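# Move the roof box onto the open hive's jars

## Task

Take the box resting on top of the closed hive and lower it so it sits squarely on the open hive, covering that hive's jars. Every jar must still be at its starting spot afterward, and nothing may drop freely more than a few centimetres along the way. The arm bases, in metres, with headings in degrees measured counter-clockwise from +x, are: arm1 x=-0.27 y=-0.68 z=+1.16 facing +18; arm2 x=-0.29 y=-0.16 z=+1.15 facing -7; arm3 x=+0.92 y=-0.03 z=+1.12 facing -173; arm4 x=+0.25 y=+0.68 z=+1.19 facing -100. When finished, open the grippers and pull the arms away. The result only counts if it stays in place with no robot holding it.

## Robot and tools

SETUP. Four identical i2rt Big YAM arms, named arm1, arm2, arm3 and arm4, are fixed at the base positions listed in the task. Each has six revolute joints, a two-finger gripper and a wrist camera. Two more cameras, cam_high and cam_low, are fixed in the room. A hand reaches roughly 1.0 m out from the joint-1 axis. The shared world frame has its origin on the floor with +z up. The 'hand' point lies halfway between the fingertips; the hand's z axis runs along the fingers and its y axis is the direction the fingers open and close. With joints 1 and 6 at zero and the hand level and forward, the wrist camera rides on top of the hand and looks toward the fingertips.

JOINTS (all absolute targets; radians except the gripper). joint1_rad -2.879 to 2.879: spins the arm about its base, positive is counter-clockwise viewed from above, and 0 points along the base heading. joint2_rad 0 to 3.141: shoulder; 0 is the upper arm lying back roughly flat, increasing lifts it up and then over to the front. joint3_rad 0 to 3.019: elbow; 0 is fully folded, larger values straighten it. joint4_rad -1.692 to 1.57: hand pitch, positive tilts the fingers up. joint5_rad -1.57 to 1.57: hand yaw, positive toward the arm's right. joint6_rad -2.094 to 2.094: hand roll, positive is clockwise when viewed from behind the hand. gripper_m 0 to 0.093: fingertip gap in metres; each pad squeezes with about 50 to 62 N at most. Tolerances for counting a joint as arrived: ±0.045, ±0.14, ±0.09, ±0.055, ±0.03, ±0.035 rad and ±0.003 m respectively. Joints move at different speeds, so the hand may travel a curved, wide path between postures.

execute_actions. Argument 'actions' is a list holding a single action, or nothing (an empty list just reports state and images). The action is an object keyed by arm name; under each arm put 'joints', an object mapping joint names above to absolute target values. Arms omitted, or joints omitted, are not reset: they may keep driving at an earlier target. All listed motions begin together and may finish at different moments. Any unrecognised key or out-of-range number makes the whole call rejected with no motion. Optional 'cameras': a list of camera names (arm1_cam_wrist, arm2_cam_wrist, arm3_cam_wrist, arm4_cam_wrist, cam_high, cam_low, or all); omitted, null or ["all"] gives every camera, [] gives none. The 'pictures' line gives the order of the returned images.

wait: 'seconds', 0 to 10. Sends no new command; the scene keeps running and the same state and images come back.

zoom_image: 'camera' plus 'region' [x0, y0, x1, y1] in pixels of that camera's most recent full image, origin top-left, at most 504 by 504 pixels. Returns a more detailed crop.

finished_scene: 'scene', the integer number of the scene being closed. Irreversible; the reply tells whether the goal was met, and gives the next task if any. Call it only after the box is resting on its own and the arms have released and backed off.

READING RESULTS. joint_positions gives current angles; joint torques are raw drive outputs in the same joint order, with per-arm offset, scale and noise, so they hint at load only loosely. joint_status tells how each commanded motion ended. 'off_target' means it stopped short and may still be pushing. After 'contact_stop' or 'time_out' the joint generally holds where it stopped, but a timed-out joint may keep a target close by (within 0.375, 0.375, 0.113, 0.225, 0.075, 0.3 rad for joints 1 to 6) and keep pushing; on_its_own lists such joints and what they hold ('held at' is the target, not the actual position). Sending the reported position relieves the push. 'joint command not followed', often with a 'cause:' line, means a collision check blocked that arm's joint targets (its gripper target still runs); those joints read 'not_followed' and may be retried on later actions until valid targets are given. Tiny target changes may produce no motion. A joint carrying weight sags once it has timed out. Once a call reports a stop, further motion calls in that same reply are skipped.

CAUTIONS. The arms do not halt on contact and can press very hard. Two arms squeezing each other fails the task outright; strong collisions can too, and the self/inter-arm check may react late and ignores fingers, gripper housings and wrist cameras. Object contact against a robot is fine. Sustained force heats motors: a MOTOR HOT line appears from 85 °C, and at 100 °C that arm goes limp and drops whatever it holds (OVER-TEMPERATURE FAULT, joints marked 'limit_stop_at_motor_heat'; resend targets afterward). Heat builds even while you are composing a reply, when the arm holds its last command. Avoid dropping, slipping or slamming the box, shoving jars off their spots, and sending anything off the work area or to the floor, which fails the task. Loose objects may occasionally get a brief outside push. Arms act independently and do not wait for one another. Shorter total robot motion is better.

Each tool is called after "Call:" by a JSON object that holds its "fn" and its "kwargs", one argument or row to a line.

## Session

Call:
{"fn": "execute_actions", "kwargs": {
  "actions": []
}}

Scene clock: 0.00 s.
Joint torques (N m, as the arm reports them, + toward a larger angle): no reading
arm1.joint_positions: joint1_rad=-0.820 joint2_rad=+0.475 joint3_rad=+1.350 joint4_rad=-1.450 joint5_rad=-0.183 joint6_rad=+0.184 gripper_m=+0.095
arm1.joint_status: not commanded
arm1.hand: x=-0.1181 y=-0.7346 z=+1.6811 quat_wxyz=(-0.485, -0.254, -0.837, -0.007) (m; scene frame)
arm2.joint_positions: joint1_rad=-0.118 joint2_rad=+0.444 joint3_rad=+1.449 joint4_rad=-1.336 joint5_rad=+0.184 joint6_rad=-0.493 gripper_m=+0.095
arm2.joint_status: not commanded
arm2.hand: x=-0.1603 y=-0.2276 z=+1.7507 quat_wxyz=(-0.510, +0.044, -0.814, +0.275) (m; scene frame)
arm3.joint_positions: joint1_rad=+0.591 joint2_rad=+0.541 joint3_rad=+1.405 joint4_rad=-1.547 joint5_rad=-0.154 joint6_rad=-0.334 gripper_m=+0.094
arm3.joint_status: not commanded
arm3.hand: x=+0.8044 y=-0.1691 z=+1.6328 quat_wxyz=(-0.149, -0.767, -0.479, +0.400) (m; scene frame)
arm4.joint_positions: joint1_rad=+0.692 joint2_rad=+0.450 joint3_rad=+1.406 joint4_rad=-1.485 joint5_rad=+0.048 joint6_rad=+0.118 gripper_m=+0.095
arm4.joint_status: not commanded
arm4.hand: x=+0.3163 y=+0.5553 z=+1.7336 quat_wxyz=(-0.437, -0.488, -0.714, +0.247) (m; scene frame)
pictures: arm1_cam_wrist, arm2_cam_wrist, arm3_cam_wrist, arm4_cam_wrist, cam_high, cam_low
Images, in order (width x height): arm1_cam_wrist 896x504, arm2_cam_wrist 896x504, arm3_cam_wrist 896x504, arm4_cam_wrist 896x504, cam_high 896x504, cam_low 896x504.

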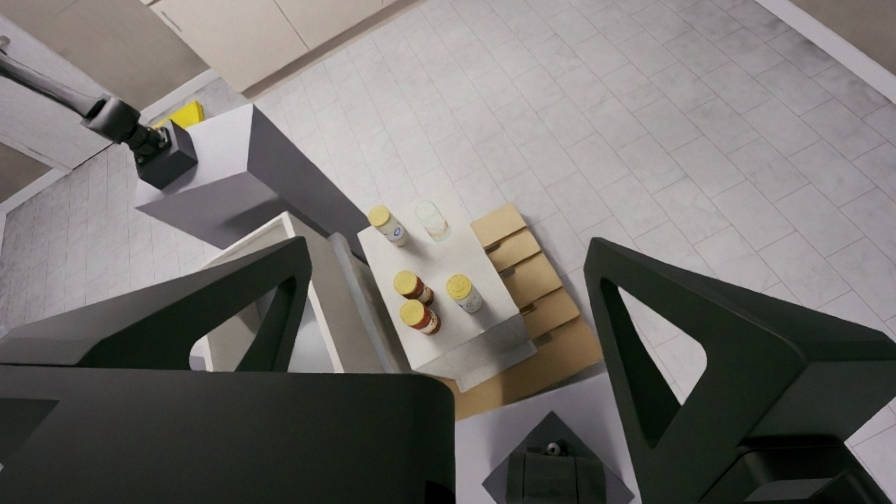

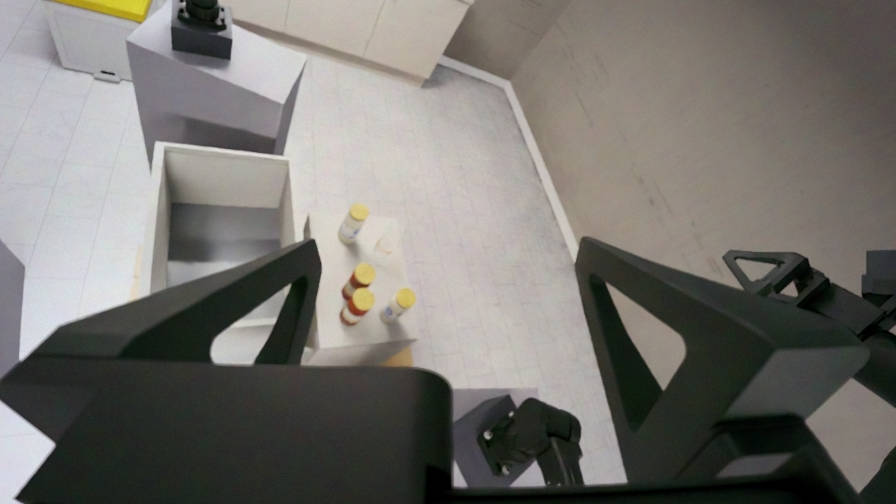

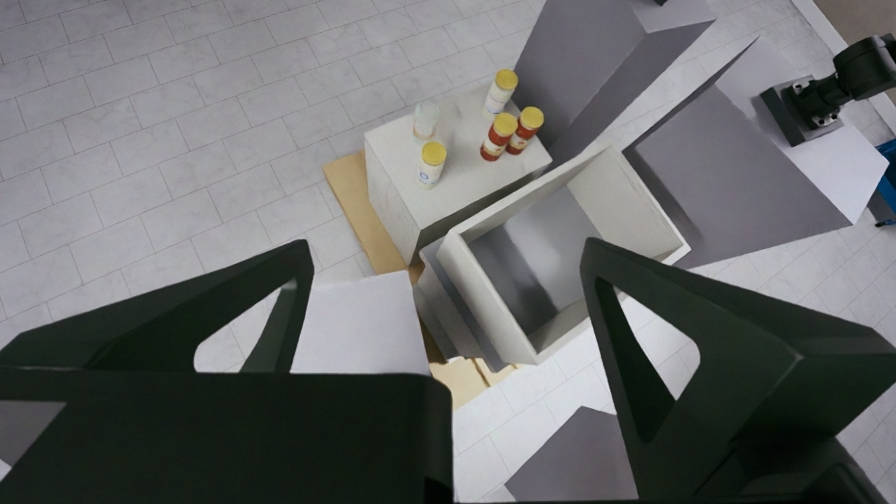

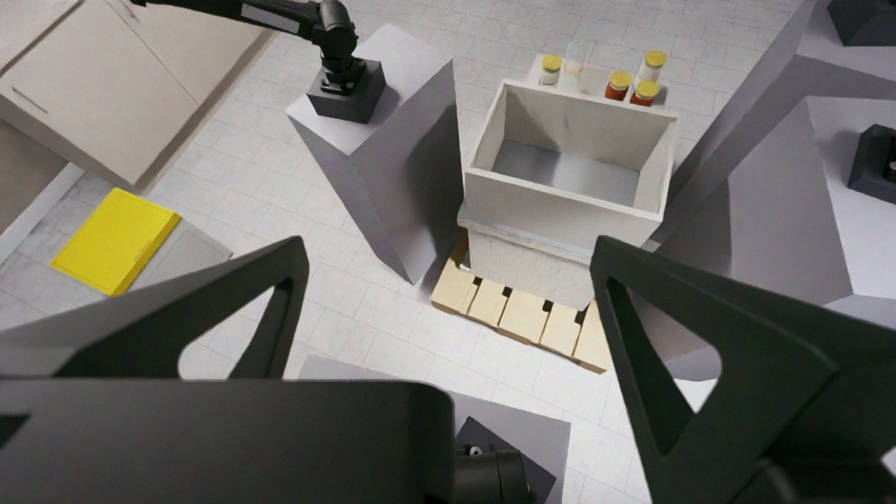

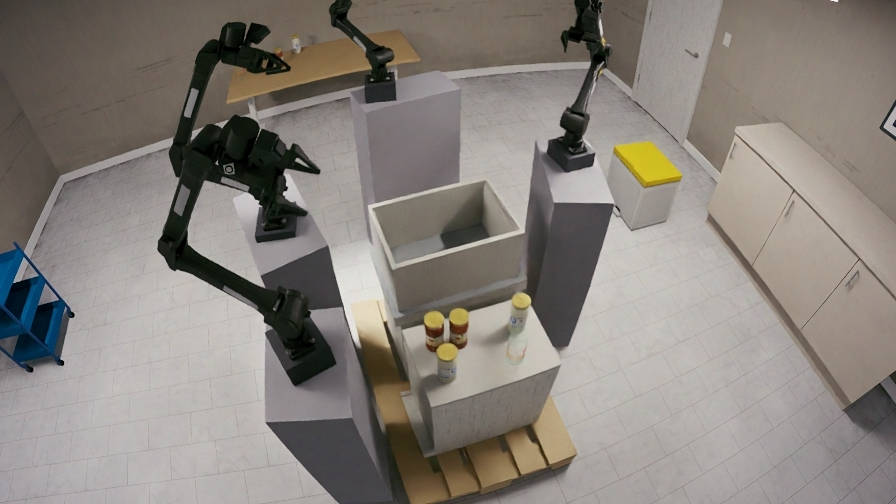

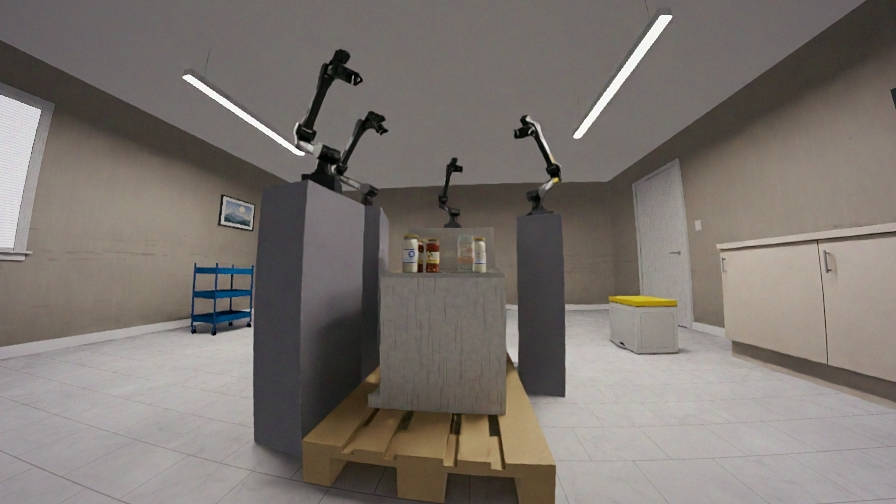

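Call:
{"fn": "execute_actions", "kwargs": {
  "actions": [
    {"arm1":{"joints":{"joint1_rad":-1.5,"joint2_rad":0.35}},"arm2":{"joints":{"joint1_rad":0.127,"joint2_rad":1.828,"joint3_rad":0.93,"joint4_rad":-0.632,"joint5_rad":0,"joint6_rad":1.53,"gripper_m":0.09}},"arm3":{"joints":{"joint1_rad":0.19,"joint2_rad":1.605,"joint3_rad":0.757,"joint4_rad":-0.69,"joint5_rad":0,"joint6_rad":-1.31,"gripper_m":0.09}}}
  ],
  "cameras": ["arm2_cam_wrist","arm3_cam_wrist","arm4_cam_wrist","cam_high","cam_low"]
}}

Scene clock: 8.87 s.
Joint torques (N m, as the arm reports them, + toward a larger angle): arm1=[-1.24  9.02  7.92  1.85 -0.06 -0.04] | arm2=[  0.39 -11.14   6.31   1.48  -0.09   0.22] | arm3=[ 0.02 -8.53  6.51  0.97  0.02 -0.17] | arm4=[ 1.74  3.54  7.11  1.61  0.01 -0.09]
arm1.joint_positions: joint1_rad=-1.491 joint2_rad=+0.336 joint3_rad=+1.350 joint4_rad=-1.450 joint5_rad=-0.183 joint6_rad=+0.184 gripper_m=+0.095
arm1.joint_status: all done
arm1.hand: x=-0.2070 y=-0.7707 z=+1.6962 quat_wxyz=(-0.509, -0.491, -0.683, +0.182) (m; scene frame)
arm2.joint_positions: joint1_rad=+0.121 joint2_rad=+1.835 joint3_rad=+0.928 joint4_rad=-0.649 joint5_rad=+0.002 joint6_rad=+1.515 gripper_m=+0.090
arm2.joint_status: all done
arm2.hand: x=+0.1307 y=-0.1592 z=+1.0839 quat_wxyz=(-0.001, -0.691, -0.723, -0.007) (m; scene frame)
arm3.joint_positions: joint1_rad=+0.188 joint2_rad=+1.597 joint3_rad=+0.748 joint4_rad=-0.708 joint5_rad=-0.003 joint6_rad=-1.295 gripper_m=+0.090
arm3.joint_status: all done
arm3.hand: x=+0.5843 y=-0.1425 z=+1.0847 quat_wxyz=(+0.000, -0.695, -0.719, +0.000) (m; scene frame)
arm4.joint_positions: joint1_rad=+0.692 joint2_rad=+0.450 joint3_rad=+1.406 joint4_rad=-1.485 joint5_rad=+0.048 joint6_rad=+0.118 gripper_m=+0.095
arm4.joint_status: not commanded
arm4.hand: x=+0.3163 y=+0.5553 z=+1.7336 quat_wxyz=(-0.437, -0.488, -0.714, +0.247) (m; scene frame)
pictures: arm2_cam_wrist, arm3_cam_wrist, arm4_cam_wrist, cam_high, cam_low
Images, in order (width x height): arm2_cam_wrist 896x504, arm3_cam_wrist 896x504, arm4_cam_wrist 896x504, cam_high 896x504, cam_low 896x504.

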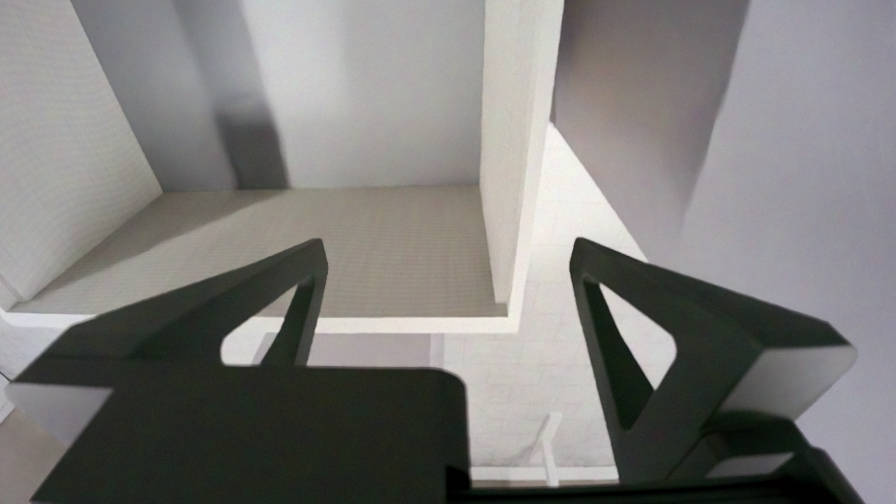

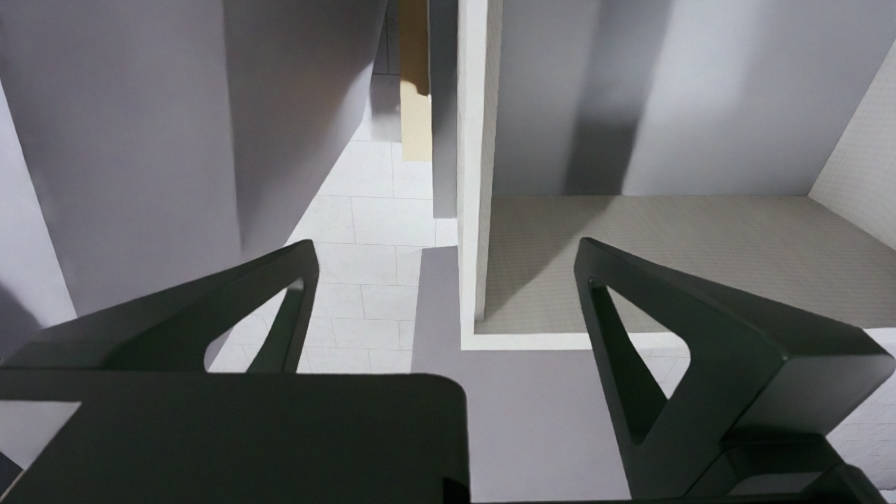

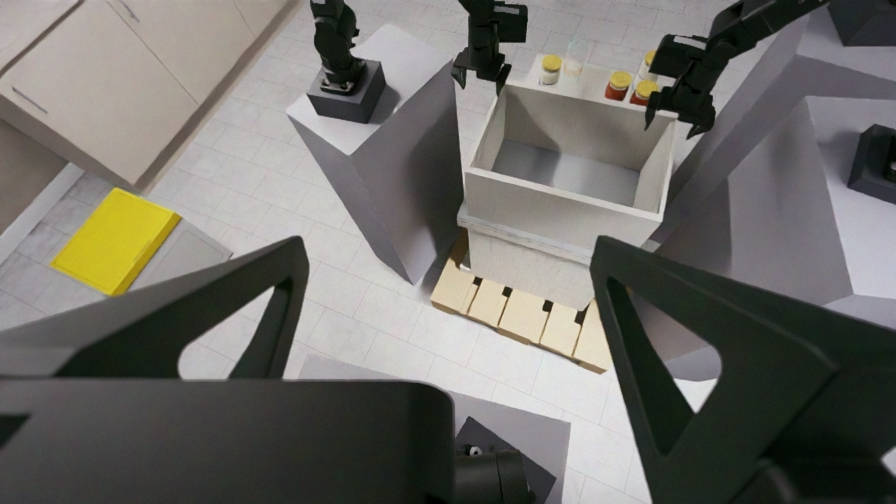

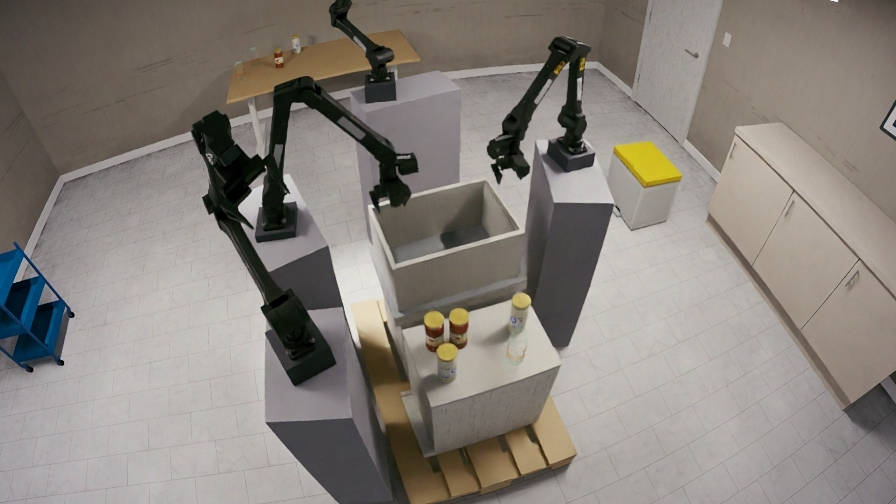

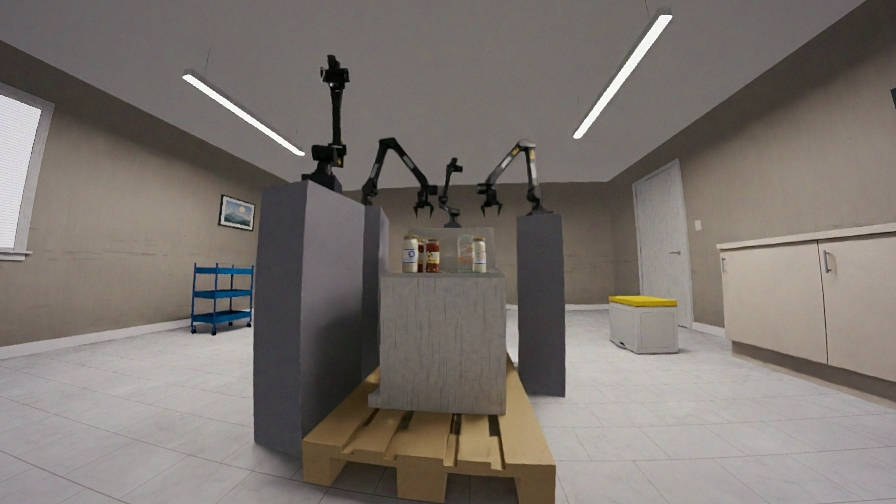

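Call:
{"fn": "zoom_image", "kwargs": {
  "camera": "cam_low",
  "region": [370, 170, 520, 300]
}}

Call:
{"fn": "zoom_image", "kwargs": {
  "camera": "cam_high",
  "region": [350, 150, 600, 400]
}}

Region (370, 170, 520, 300) of cam_low's 896x504 image, scaled by 3.360, with more detail than that image has; it fills the top 437 rows of this view, and the rest is white.

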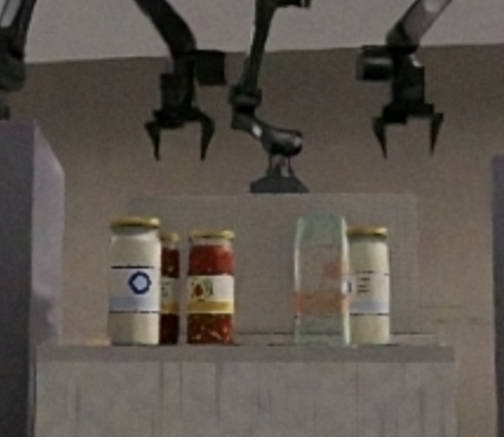

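Region (350, 150, 600, 400) of cam_high's 896x504 image, scaled by 2.016, with more detail than that image has.

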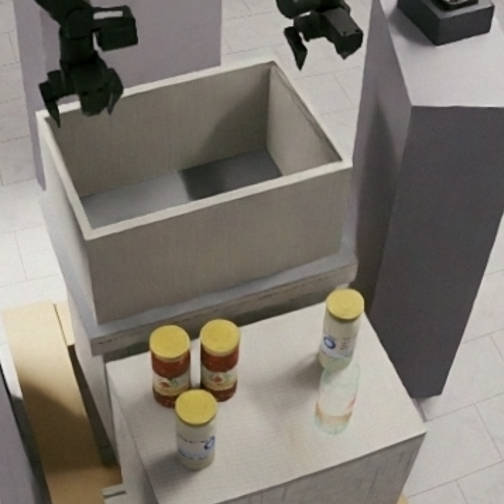

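Call:
{"fn": "execute_actions", "kwargs": {
  "actions": [
    {"arm1":{"joints":{"joint1_rad":-1.9,"joint2_rad":1.5,"joint3_rad":1.2,"joint4_rad":-1.0}},"arm2":{"joints":{"joint1_rad":0.117,"joint2_rad":1.928,"joint3_rad":0.80,"joint4_rad":-0.417}},"arm3":{"joints":{"joint1_rad":0.163,"joint2_rad":1.80,"joint3_rad":0.80,"joint4_rad":-0.52,"joint6_rad":-1.325}}}
  ],
  "cameras": ["arm2_cam_wrist","arm3_cam_wrist"]
}}

Scene clock: 20.17 s.
Joint torques (N m, as the arm reports them, + toward a larger angle): arm1=[ -1.31 -12.1   10.29   1.24  -0.12  -0.06] | arm2=[ -0.4  -11.16   4.97   1.45  -0.09   0.23] | arm3=[ -0.54 -10.79   6.28   0.97   0.02  -0.17] | arm4=[ 1.74  3.55  7.12  1.65  0.   -0.09]
arm1.joint_positions: joint1_rad=-1.893 joint2_rad=+1.500 joint3_rad=+1.184 joint4_rad=-1.011 joint5_rad=-0.184 joint6_rad=+0.184 gripper_m=+0.095
arm1.joint_status: all done
arm1.hand: x=-0.2453 y=-1.1648 z=+1.3110 quat_wxyz=(-0.152, -0.755, -0.638, +0.003) (m; scene frame)
arm2.joint_positions: joint1_rad=+0.121 joint2_rad=+1.944 joint3_rad=+0.790 joint4_rad=-0.433 joint5_rad=+0.002 joint6_rad=+1.517 gripper_m=+0.090
arm2.joint_status: all done
arm2.hand: x=+0.0793 y=-0.1581 z=+1.0161 quat_wxyz=(+0.010, -0.691, -0.723, +0.004) (m; scene frame)
arm3.joint_positions: joint1_rad=+0.168 joint2_rad=+1.801 joint3_rad=+0.778 joint4_rad=-0.538 joint5_rad=-0.003 joint6_rad=-1.310 gripper_m=+0.090
arm3.joint_status: all done
arm3.hand: x=+0.5634 y=-0.1410 z=+1.0213 quat_wxyz=(-0.001, -0.697, -0.717, -0.002) (m; scene frame)
arm4.joint_positions: joint1_rad=+0.692 joint2_rad=+0.450 joint3_rad=+1.406 joint4_rad=-1.485 joint5_rad=+0.048 joint6_rad=+0.118 gripper_m=+0.095
arm4.joint_status: not commanded
arm4.hand: x=+0.3163 y=+0.5553 z=+1.7336 quat_wxyz=(-0.437, -0.488, -0.714, +0.247) (m; scene frame)
pictures: arm2_cam_wrist, arm3_cam_wrist
Images, in order (width x height): arm2_cam_wrist 896x504, arm3_cam_wrist 896x504.

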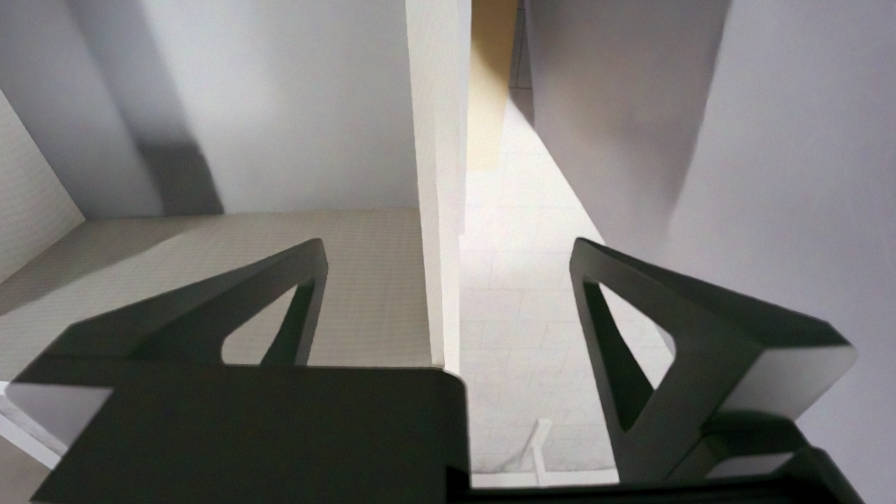

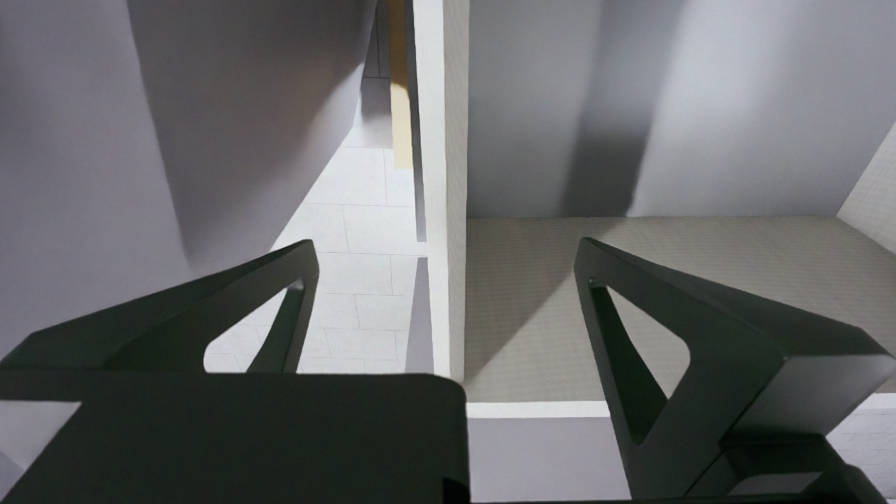

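Call:
{"fn": "execute_actions", "kwargs": {
  "actions": []
}}

Scene clock: 24.17 s.
Joint torques (N m, as the arm reports them, + toward a larger angle): arm1=[ -1.22 -11.79  10.16   1.16  -0.14  -0.07] | arm2=[ -0.44 -11.17   4.97   1.43  -0.08   0.23] | arm3=[ -0.53 -10.9    6.24   0.96   0.01  -0.17] | arm4=[ 1.8   3.52  7.14  1.62  0.01 -0.09]
arm1.joint_positions: joint1_rad=-1.893 joint2_rad=+1.500 joint3_rad=+1.184 joint4_rad=-1.011 joint5_rad=-0.184 joint6_rad=+0.184 gripper_m=+0.095
arm1.joint_status: all done
arm1.hand: x=-0.2453 y=-1.1648 z=+1.3110 quat_wxyz=(-0.152, -0.755, -0.638, +0.003) (m; scene frame)
arm2.joint_positions: joint1_rad=+0.121 joint2_rad=+1.944 joint3_rad=+0.790 joint4_rad=-0.433 joint5_rad=+0.002 joint6_rad=+1.517 gripper_m=+0.090
arm2.joint_status: all done
arm2.hand: x=+0.0793 y=-0.1581 z=+1.0161 quat_wxyz=(+0.010, -0.691, -0.723, +0.004) (m; scene frame)
arm3.joint_positions: joint1_rad=+0.168 joint2_rad=+1.801 joint3_rad=+0.778 joint4_rad=-0.538 joint5_rad=-0.003 joint6_rad=-1.310 gripper_m=+0.090
arm3.joint_status: all done
arm3.hand: x=+0.5634 y=-0.1410 z=+1.0213 quat_wxyz=(-0.001, -0.697, -0.717, -0.002) (m; scene frame)
arm4.joint_positions: joint1_rad=+0.692 joint2_rad=+0.450 joint3_rad=+1.406 joint4_rad=-1.485 joint5_rad=+0.048 joint6_rad=+0.118 gripper_m=+0.095
arm4.joint_status: not commanded
arm4.hand: x=+0.3163 y=+0.5553 z=+1.7336 quat_wxyz=(-0.437, -0.488, -0.714, +0.247) (m; scene frame)
pictures: arm1_cam_wrist, arm2_cam_wrist, arm3_cam_wrist, arm4_cam_wrist, cam_high, cam_low
Images, in order (width x height): arm1_cam_wrist 896x504, arm2_cam_wrist 896x504, arm3_cam_wrist 896x504, arm4_cam_wrist 896x504, cam_high 896x504, cam_low 896x504.

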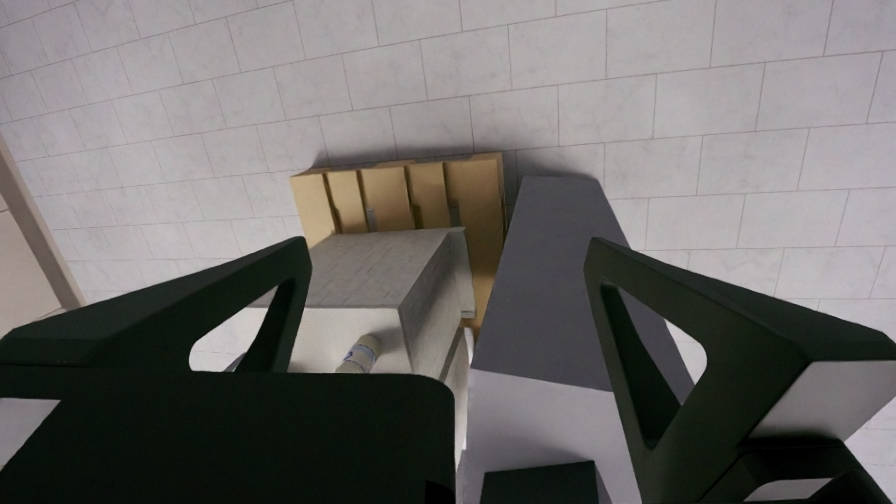

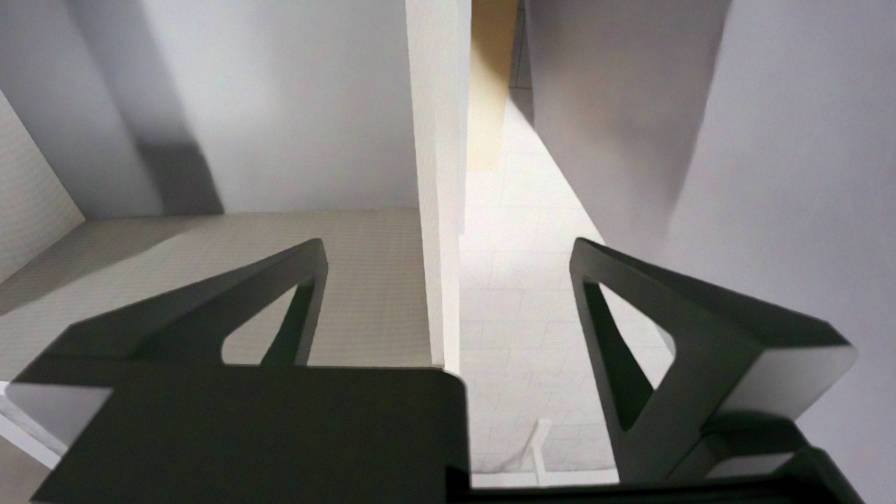

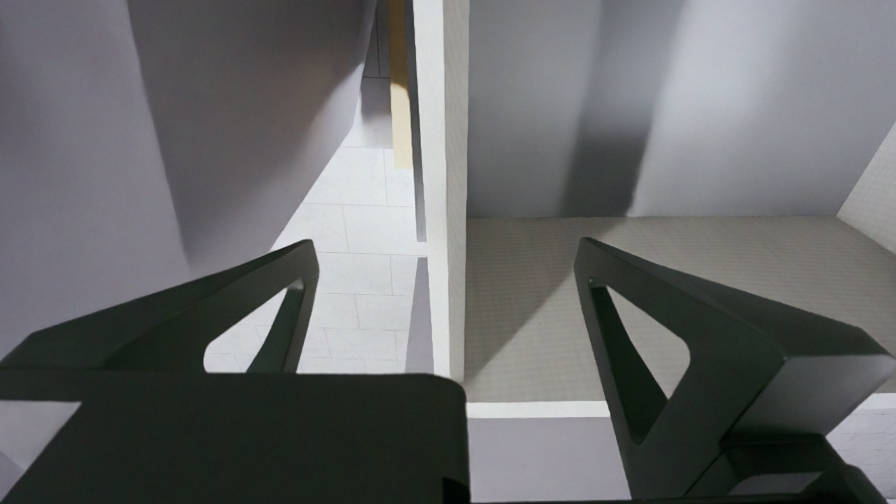

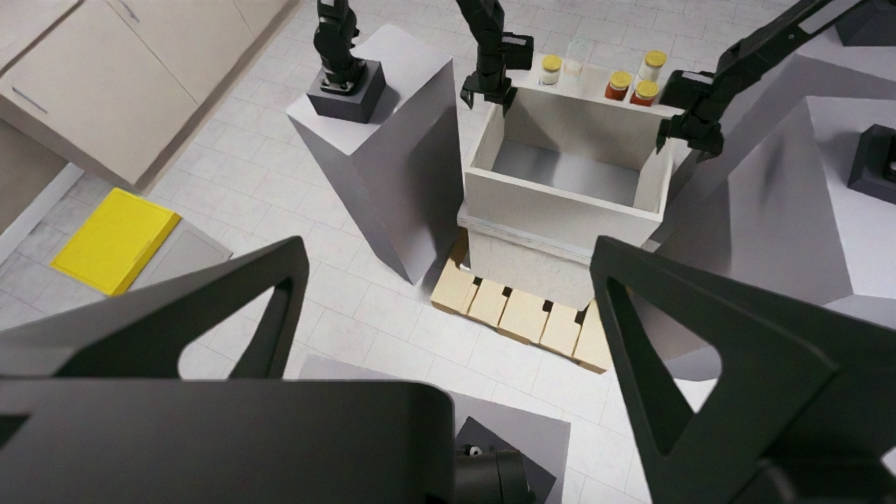

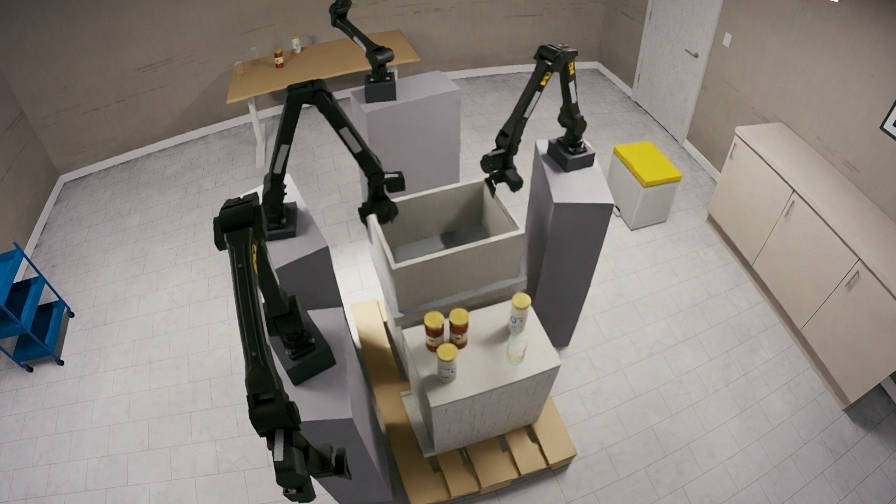

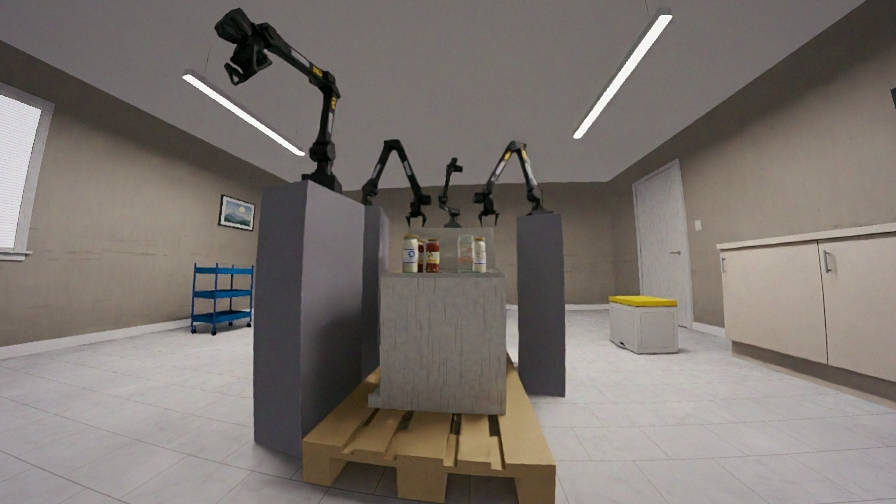

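Call:
{"fn": "execute_actions", "kwargs": {
  "actions": [
    {"arm2":{"joints":{"joint2_rad":2.163,"joint3_rad":0.86,"joint4_rad":-0.216}},"arm3":{"joints":{"joint2_rad":2.031,"joint3_rad":0.80,"joint4_rad":-0.30}}}
  ],
  "cameras": ["arm2_cam_wrist","arm3_cam_wrist"]
}}

Scene clock: 29.03 s.
Joint torques (N m, as the arm reports them, + toward a larger angle): arm1=[ -1.34 -11.78  10.21   1.22  -0.12  -0.03] | arm2=[ -0.41 -12.08   3.23   1.5   -0.08   0.23] | arm3=[ -0.55 -12.13   3.98   0.95   0.02  -0.17] | arm4=[ 1.74  3.51  7.11  1.62  0.   -0.08]
arm1.joint_positions: joint1_rad=-1.893 joint2_rad=+1.500 joint3_rad=+1.184 joint4_rad=-1.011 joint5_rad=-0.184 joint6_rad=+0.184 gripper_m=+0.095
arm1.joint_status: not commanded
arm1.hand: x=-0.2453 y=-1.1648 z=+1.3110 quat_wxyz=(-0.152, -0.755, -0.638, +0.003) (m; scene frame)
arm2.joint_positions: joint1_rad=+0.121 joint2_rad=+2.174 joint3_rad=+0.853 joint4_rad=-0.233 joint5_rad=+0.002 joint6_rad=+1.517 gripper_m=+0.090
arm2.joint_status: all done
arm2.hand: x=+0.0961 y=-0.1574 z=+0.9403 quat_wxyz=(-0.002, -0.691, -0.723, -0.007) (m; scene frame)
arm3.joint_positions: joint1_rad=+0.168 joint2_rad=+2.036 joint3_rad=+0.786 joint4_rad=-0.318 joint5_rad=-0.003 joint6_rad=-1.310 gripper_m=+0.090
arm3.joint_status: all done
arm3.hand: x=+0.5670 y=-0.1396 z=+0.9399 quat_wxyz=(-0.003, -0.697, -0.717, -0.005) (m; scene frame)
arm4.joint_positions: joint1_rad=+0.692 joint2_rad=+0.450 joint3_rad=+1.406 joint4_rad=-1.485 joint5_rad=+0.048 joint6_rad=+0.118 gripper_m=+0.095
arm4.joint_status: not commanded
arm4.hand: x=+0.3163 y=+0.5553 z=+1.7336 quat_wxyz=(-0.437, -0.488, -0.714, +0.247) (m; scene frame)
pictures: arm2_cam_wrist, arm3_cam_wrist
Images, in order (width x height): arm2_cam_wrist 896x504, arm3_cam_wrist 896x504.

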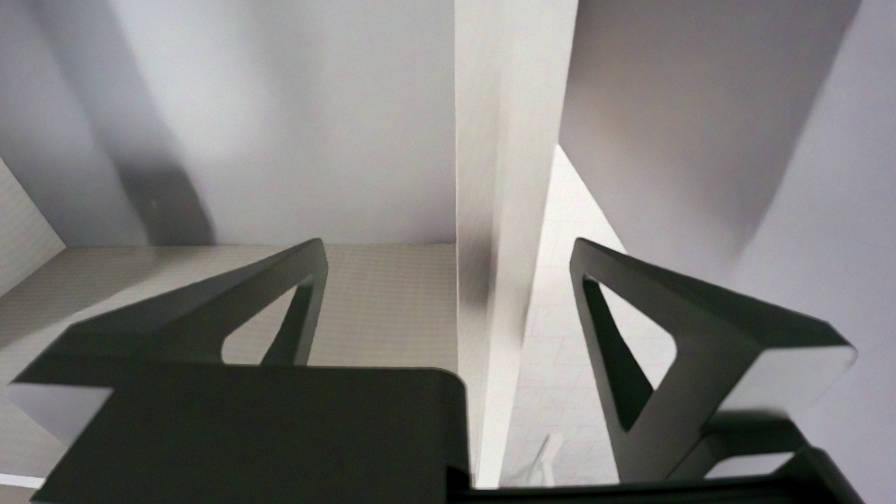

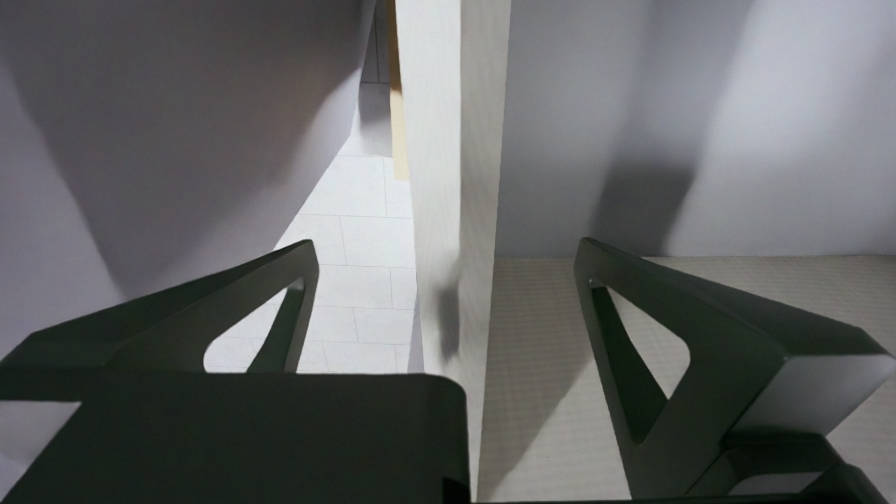

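Call:
{"fn": "execute_actions", "kwargs": {
  "actions": [
    {"arm2":{"joints":{"joint3_rad":0.822}}}
  ],
  "cameras": ["arm2_cam_wrist"]
}}

Scene clock: 32.40 s.
Joint torques (N m, as the arm reports them, + toward a larger angle): arm1=[ -1.35 -12.12  10.1    1.18  -0.13  -0.06] | arm2=[ -0.33 -11.71   2.13   1.33  -0.08   0.23] | arm3=[ -0.46 -12.06   4.01   0.94   0.02  -0.17] | arm4=[ 1.78  3.58  7.11  1.63  0.   -0.09]
arm1.joint_positions: joint1_rad=-1.893 joint2_rad=+1.500 joint3_rad=+1.184 joint4_rad=-1.011 joint5_rad=-0.184 joint6_rad=+0.184 gripper_m=+0.095
arm1.joint_status: not commanded
arm1.hand: x=-0.2453 y=-1.1648 z=+1.3110 quat_wxyz=(-0.152, -0.755, -0.638, +0.003) (m; scene frame)
arm2.joint_positions: joint1_rad=+0.121 joint2_rad=+2.174 joint3_rad=+0.824 joint4_rad=-0.229 joint5_rad=+0.002 joint6_rad=+1.517 gripper_m=+0.090
arm2.joint_status: all done
arm2.hand: x=+0.0791 y=-0.1572 z=+0.9378 quat_wxyz=(+0.007, -0.691, -0.723, +0.001) (m; scene frame)
arm3.joint_positions: joint1_rad=+0.168 joint2_rad=+2.036 joint3_rad=+0.786 joint4_rad=-0.318 joint5_rad=-0.003 joint6_rad=-1.310 gripper_m=+0.090
arm3.joint_status: not commanded
arm3.hand: x=+0.5670 y=-0.1396 z=+0.9399 quat_wxyz=(-0.003, -0.697, -0.717, -0.005) (m; scene frame)
arm4.joint_positions: joint1_rad=+0.692 joint2_rad=+0.450 joint3_rad=+1.406 joint4_rad=-1.485 joint5_rad=+0.048 joint6_rad=+0.118 gripper_m=+0.095
arm4.joint_status: not commanded
arm4.hand: x=+0.3163 y=+0.5553 z=+1.7336 quat_wxyz=(-0.437, -0.488, -0.714, +0.247) (m; scene frame)
pictures: arm2_cam_wrist
Images, in order (width x height): arm2_cam_wrist 896x504.

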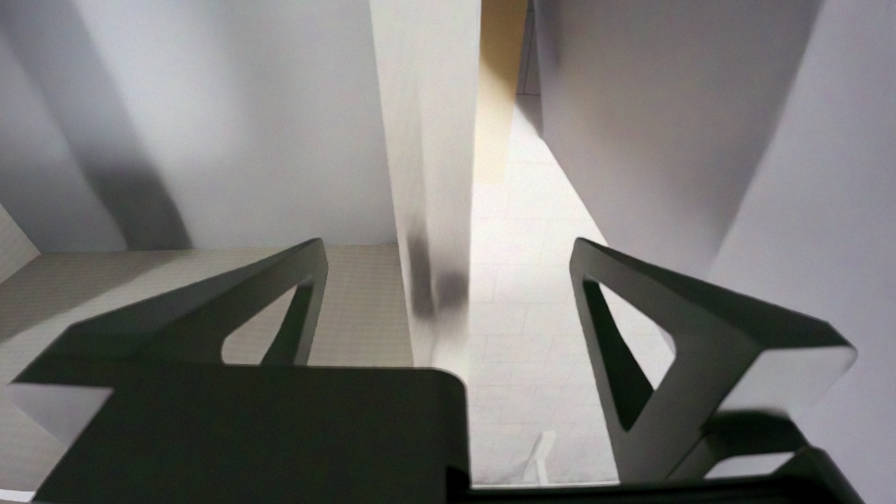

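Call:
{"fn": "execute_actions", "kwargs": {
  "actions": [
    {"arm2":{"joints":{"gripper_m":0.0}},"arm3":{"joints":{"gripper_m":0.0}}}
  ],
  "cameras": ["arm2_cam_wrist","arm3_cam_wrist"]
}}

Scene clock: 33.67 s.
Joint torques (N m, as the arm reports them, + toward a larger angle): arm1=[ -1.18 -12.1   10.26   1.11  -0.12  -0.03] | arm2=[ -0.26 -11.8    1.86   1.03  -0.05   0.26] | arm3=[ -0.51 -12.22   3.72   0.65  -0.08  -0.1 ] | arm4=[ 1.72  3.49  7.12  1.63  0.   -0.1 ]
arm1.joint_positions: joint1_rad=-1.893 joint2_rad=+1.500 joint3_rad=+1.184 joint4_rad=-1.011 joint5_rad=-0.184 joint6_rad=+0.184 gripper_m=+0.095
arm1.joint_status: not commanded
arm1.hand: x=-0.2453 y=-1.1648 z=+1.3110 quat_wxyz=(-0.152, -0.755, -0.638, +0.003) (m; scene frame)
arm2.joint_positions: joint1_rad=+0.121 joint2_rad=+2.174 joint3_rad=+0.828 joint4_rad=-0.221 joint5_rad=+0.001 joint6_rad=+1.513 gripper_m=+0.018
arm2.joint_status: gripper_m off_target (ended at +0.018, target +0.000)
arm2.hand: x=+0.0832 y=-0.1570 z=+0.9381 quat_wxyz=(+0.004, -0.690, -0.724, -0.003) (m; scene frame)
arm3.joint_positions: joint1_rad=+0.167 joint2_rad=+2.036 joint3_rad=+0.790 joint4_rad=-0.311 joint5_rad=+0.000 joint6_rad=-1.317 gripper_m=+0.018
arm3.joint_status: gripper_m off_target (ended at +0.018, target +0.000)
arm3.hand: x=+0.5626 y=-0.1403 z=+0.9403 quat_wxyz=(+0.002, -0.695, -0.719, -0.001) (m; scene frame)
arm4.joint_positions: joint1_rad=+0.692 joint2_rad=+0.450 joint3_rad=+1.406 joint4_rad=-1.485 joint5_rad=+0.048 joint6_rad=+0.118 gripper_m=+0.095
arm4.joint_status: not commanded
arm4.hand: x=+0.3163 y=+0.5553 z=+1.7336 quat_wxyz=(-0.437, -0.488, -0.714, +0.247) (m; scene frame)
pictures: arm2_cam_wrist, arm3_cam_wrist
Images, in order (width x height): arm2_cam_wrist 896x504, arm3_cam_wrist 896x504.

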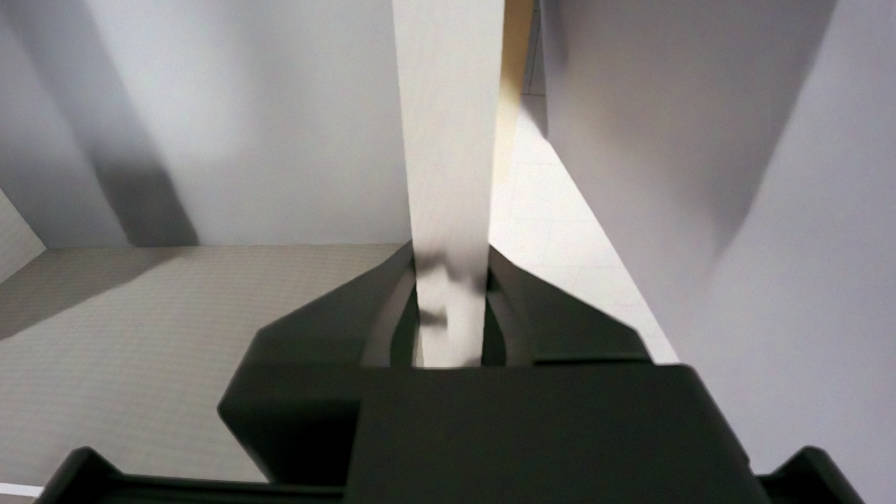

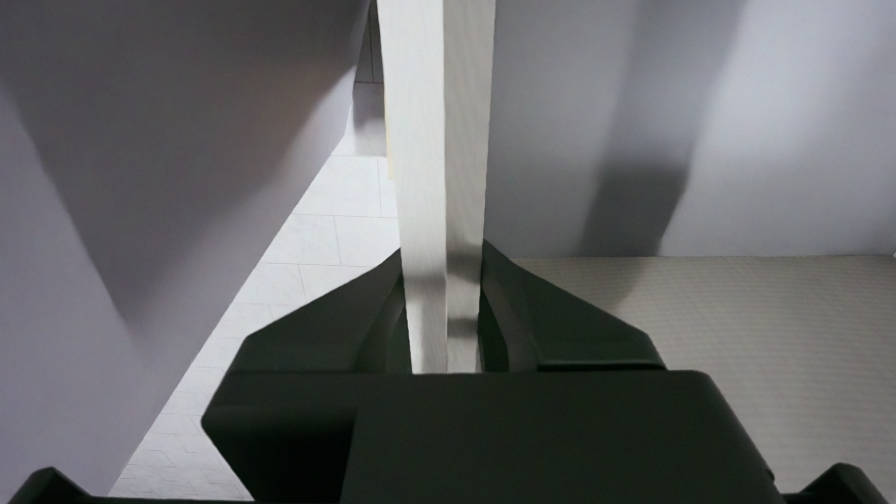

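Call:
{"fn": "execute_actions", "kwargs": {
  "actions": [
    {"arm2":{"joints":{"joint2_rad":1.91,"joint3_rad":0.845,"joint4_rad":-0.379}},"arm3":{"joints":{"joint2_rad":1.81,"joint3_rad":0.84,"joint4_rad":-0.492}}}
  ],
  "cameras": ["cam_low"]
}}

Scene clock: 39.37 s.
Joint torques (N m, as the arm reports them, + toward a larger angle): arm1=[ -1.28 -11.84  10.3    1.23  -0.13  -0.05] | arm2=[ -0.35 -16.87   7.52   1.02   0.     0.31] | arm3=[ -0.43 -16.82   7.55  -0.06  -0.23  -0.09] | arm4=[ 1.69  3.58  7.1   1.63  0.   -0.09]
arm1.joint_positions: joint1_rad=-1.893 joint2_rad=+1.500 joint3_rad=+1.184 joint4_rad=-1.011 joint5_rad=-0.184 joint6_rad=+0.184 gripper_m=+0.095
arm1.joint_status: not commanded
arm1.hand: x=-0.2453 y=-1.1648 z=+1.3110 quat_wxyz=(-0.152, -0.755, -0.638, +0.003) (m; scene frame)
arm2.joint_positions: joint1_rad=+0.121 joint2_rad=+2.000 joint3_rad=+0.803 joint4_rad=-0.384 joint5_rad=-0.001 joint6_rad=+1.508 gripper_m=+0.019
arm2.joint_status: all done
arm2.hand: x=+0.0830 y=-0.1574 z=+0.9976 quat_wxyz=(+0.009, -0.688, -0.726, +0.001) (m; scene frame)
arm3.joint_positions: joint1_rad=+0.168 joint2_rad=+1.876 joint3_rad=+0.795 joint4_rad=-0.487 joint5_rad=+0.004 joint6_rad=-1.319 gripper_m=+0.018
arm3.joint_status: all done
arm3.hand: x=+0.5589 y=-0.1410 z=+0.9978 quat_wxyz=(+0.000, -0.694, -0.720, -0.007) (m; scene frame)
arm4.joint_positions: joint1_rad=+0.692 joint2_rad=+0.450 joint3_rad=+1.406 joint4_rad=-1.485 joint5_rad=+0.048 joint6_rad=+0.118 gripper_m=+0.095
arm4.joint_status: not commanded
arm4.hand: x=+0.3163 y=+0.5553 z=+1.7336 quat_wxyz=(-0.437, -0.488, -0.714, +0.247) (m; scene frame)
pictures: cam_low
Images, in order (width x height): cam_low 896x504.

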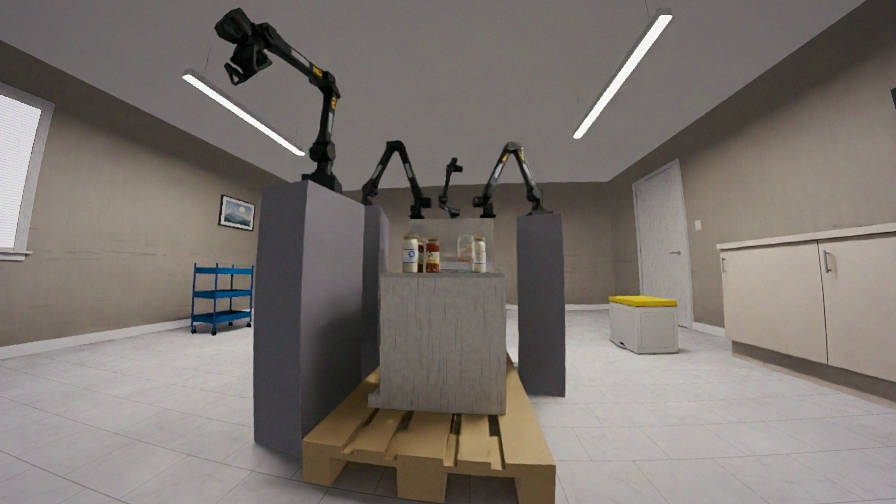

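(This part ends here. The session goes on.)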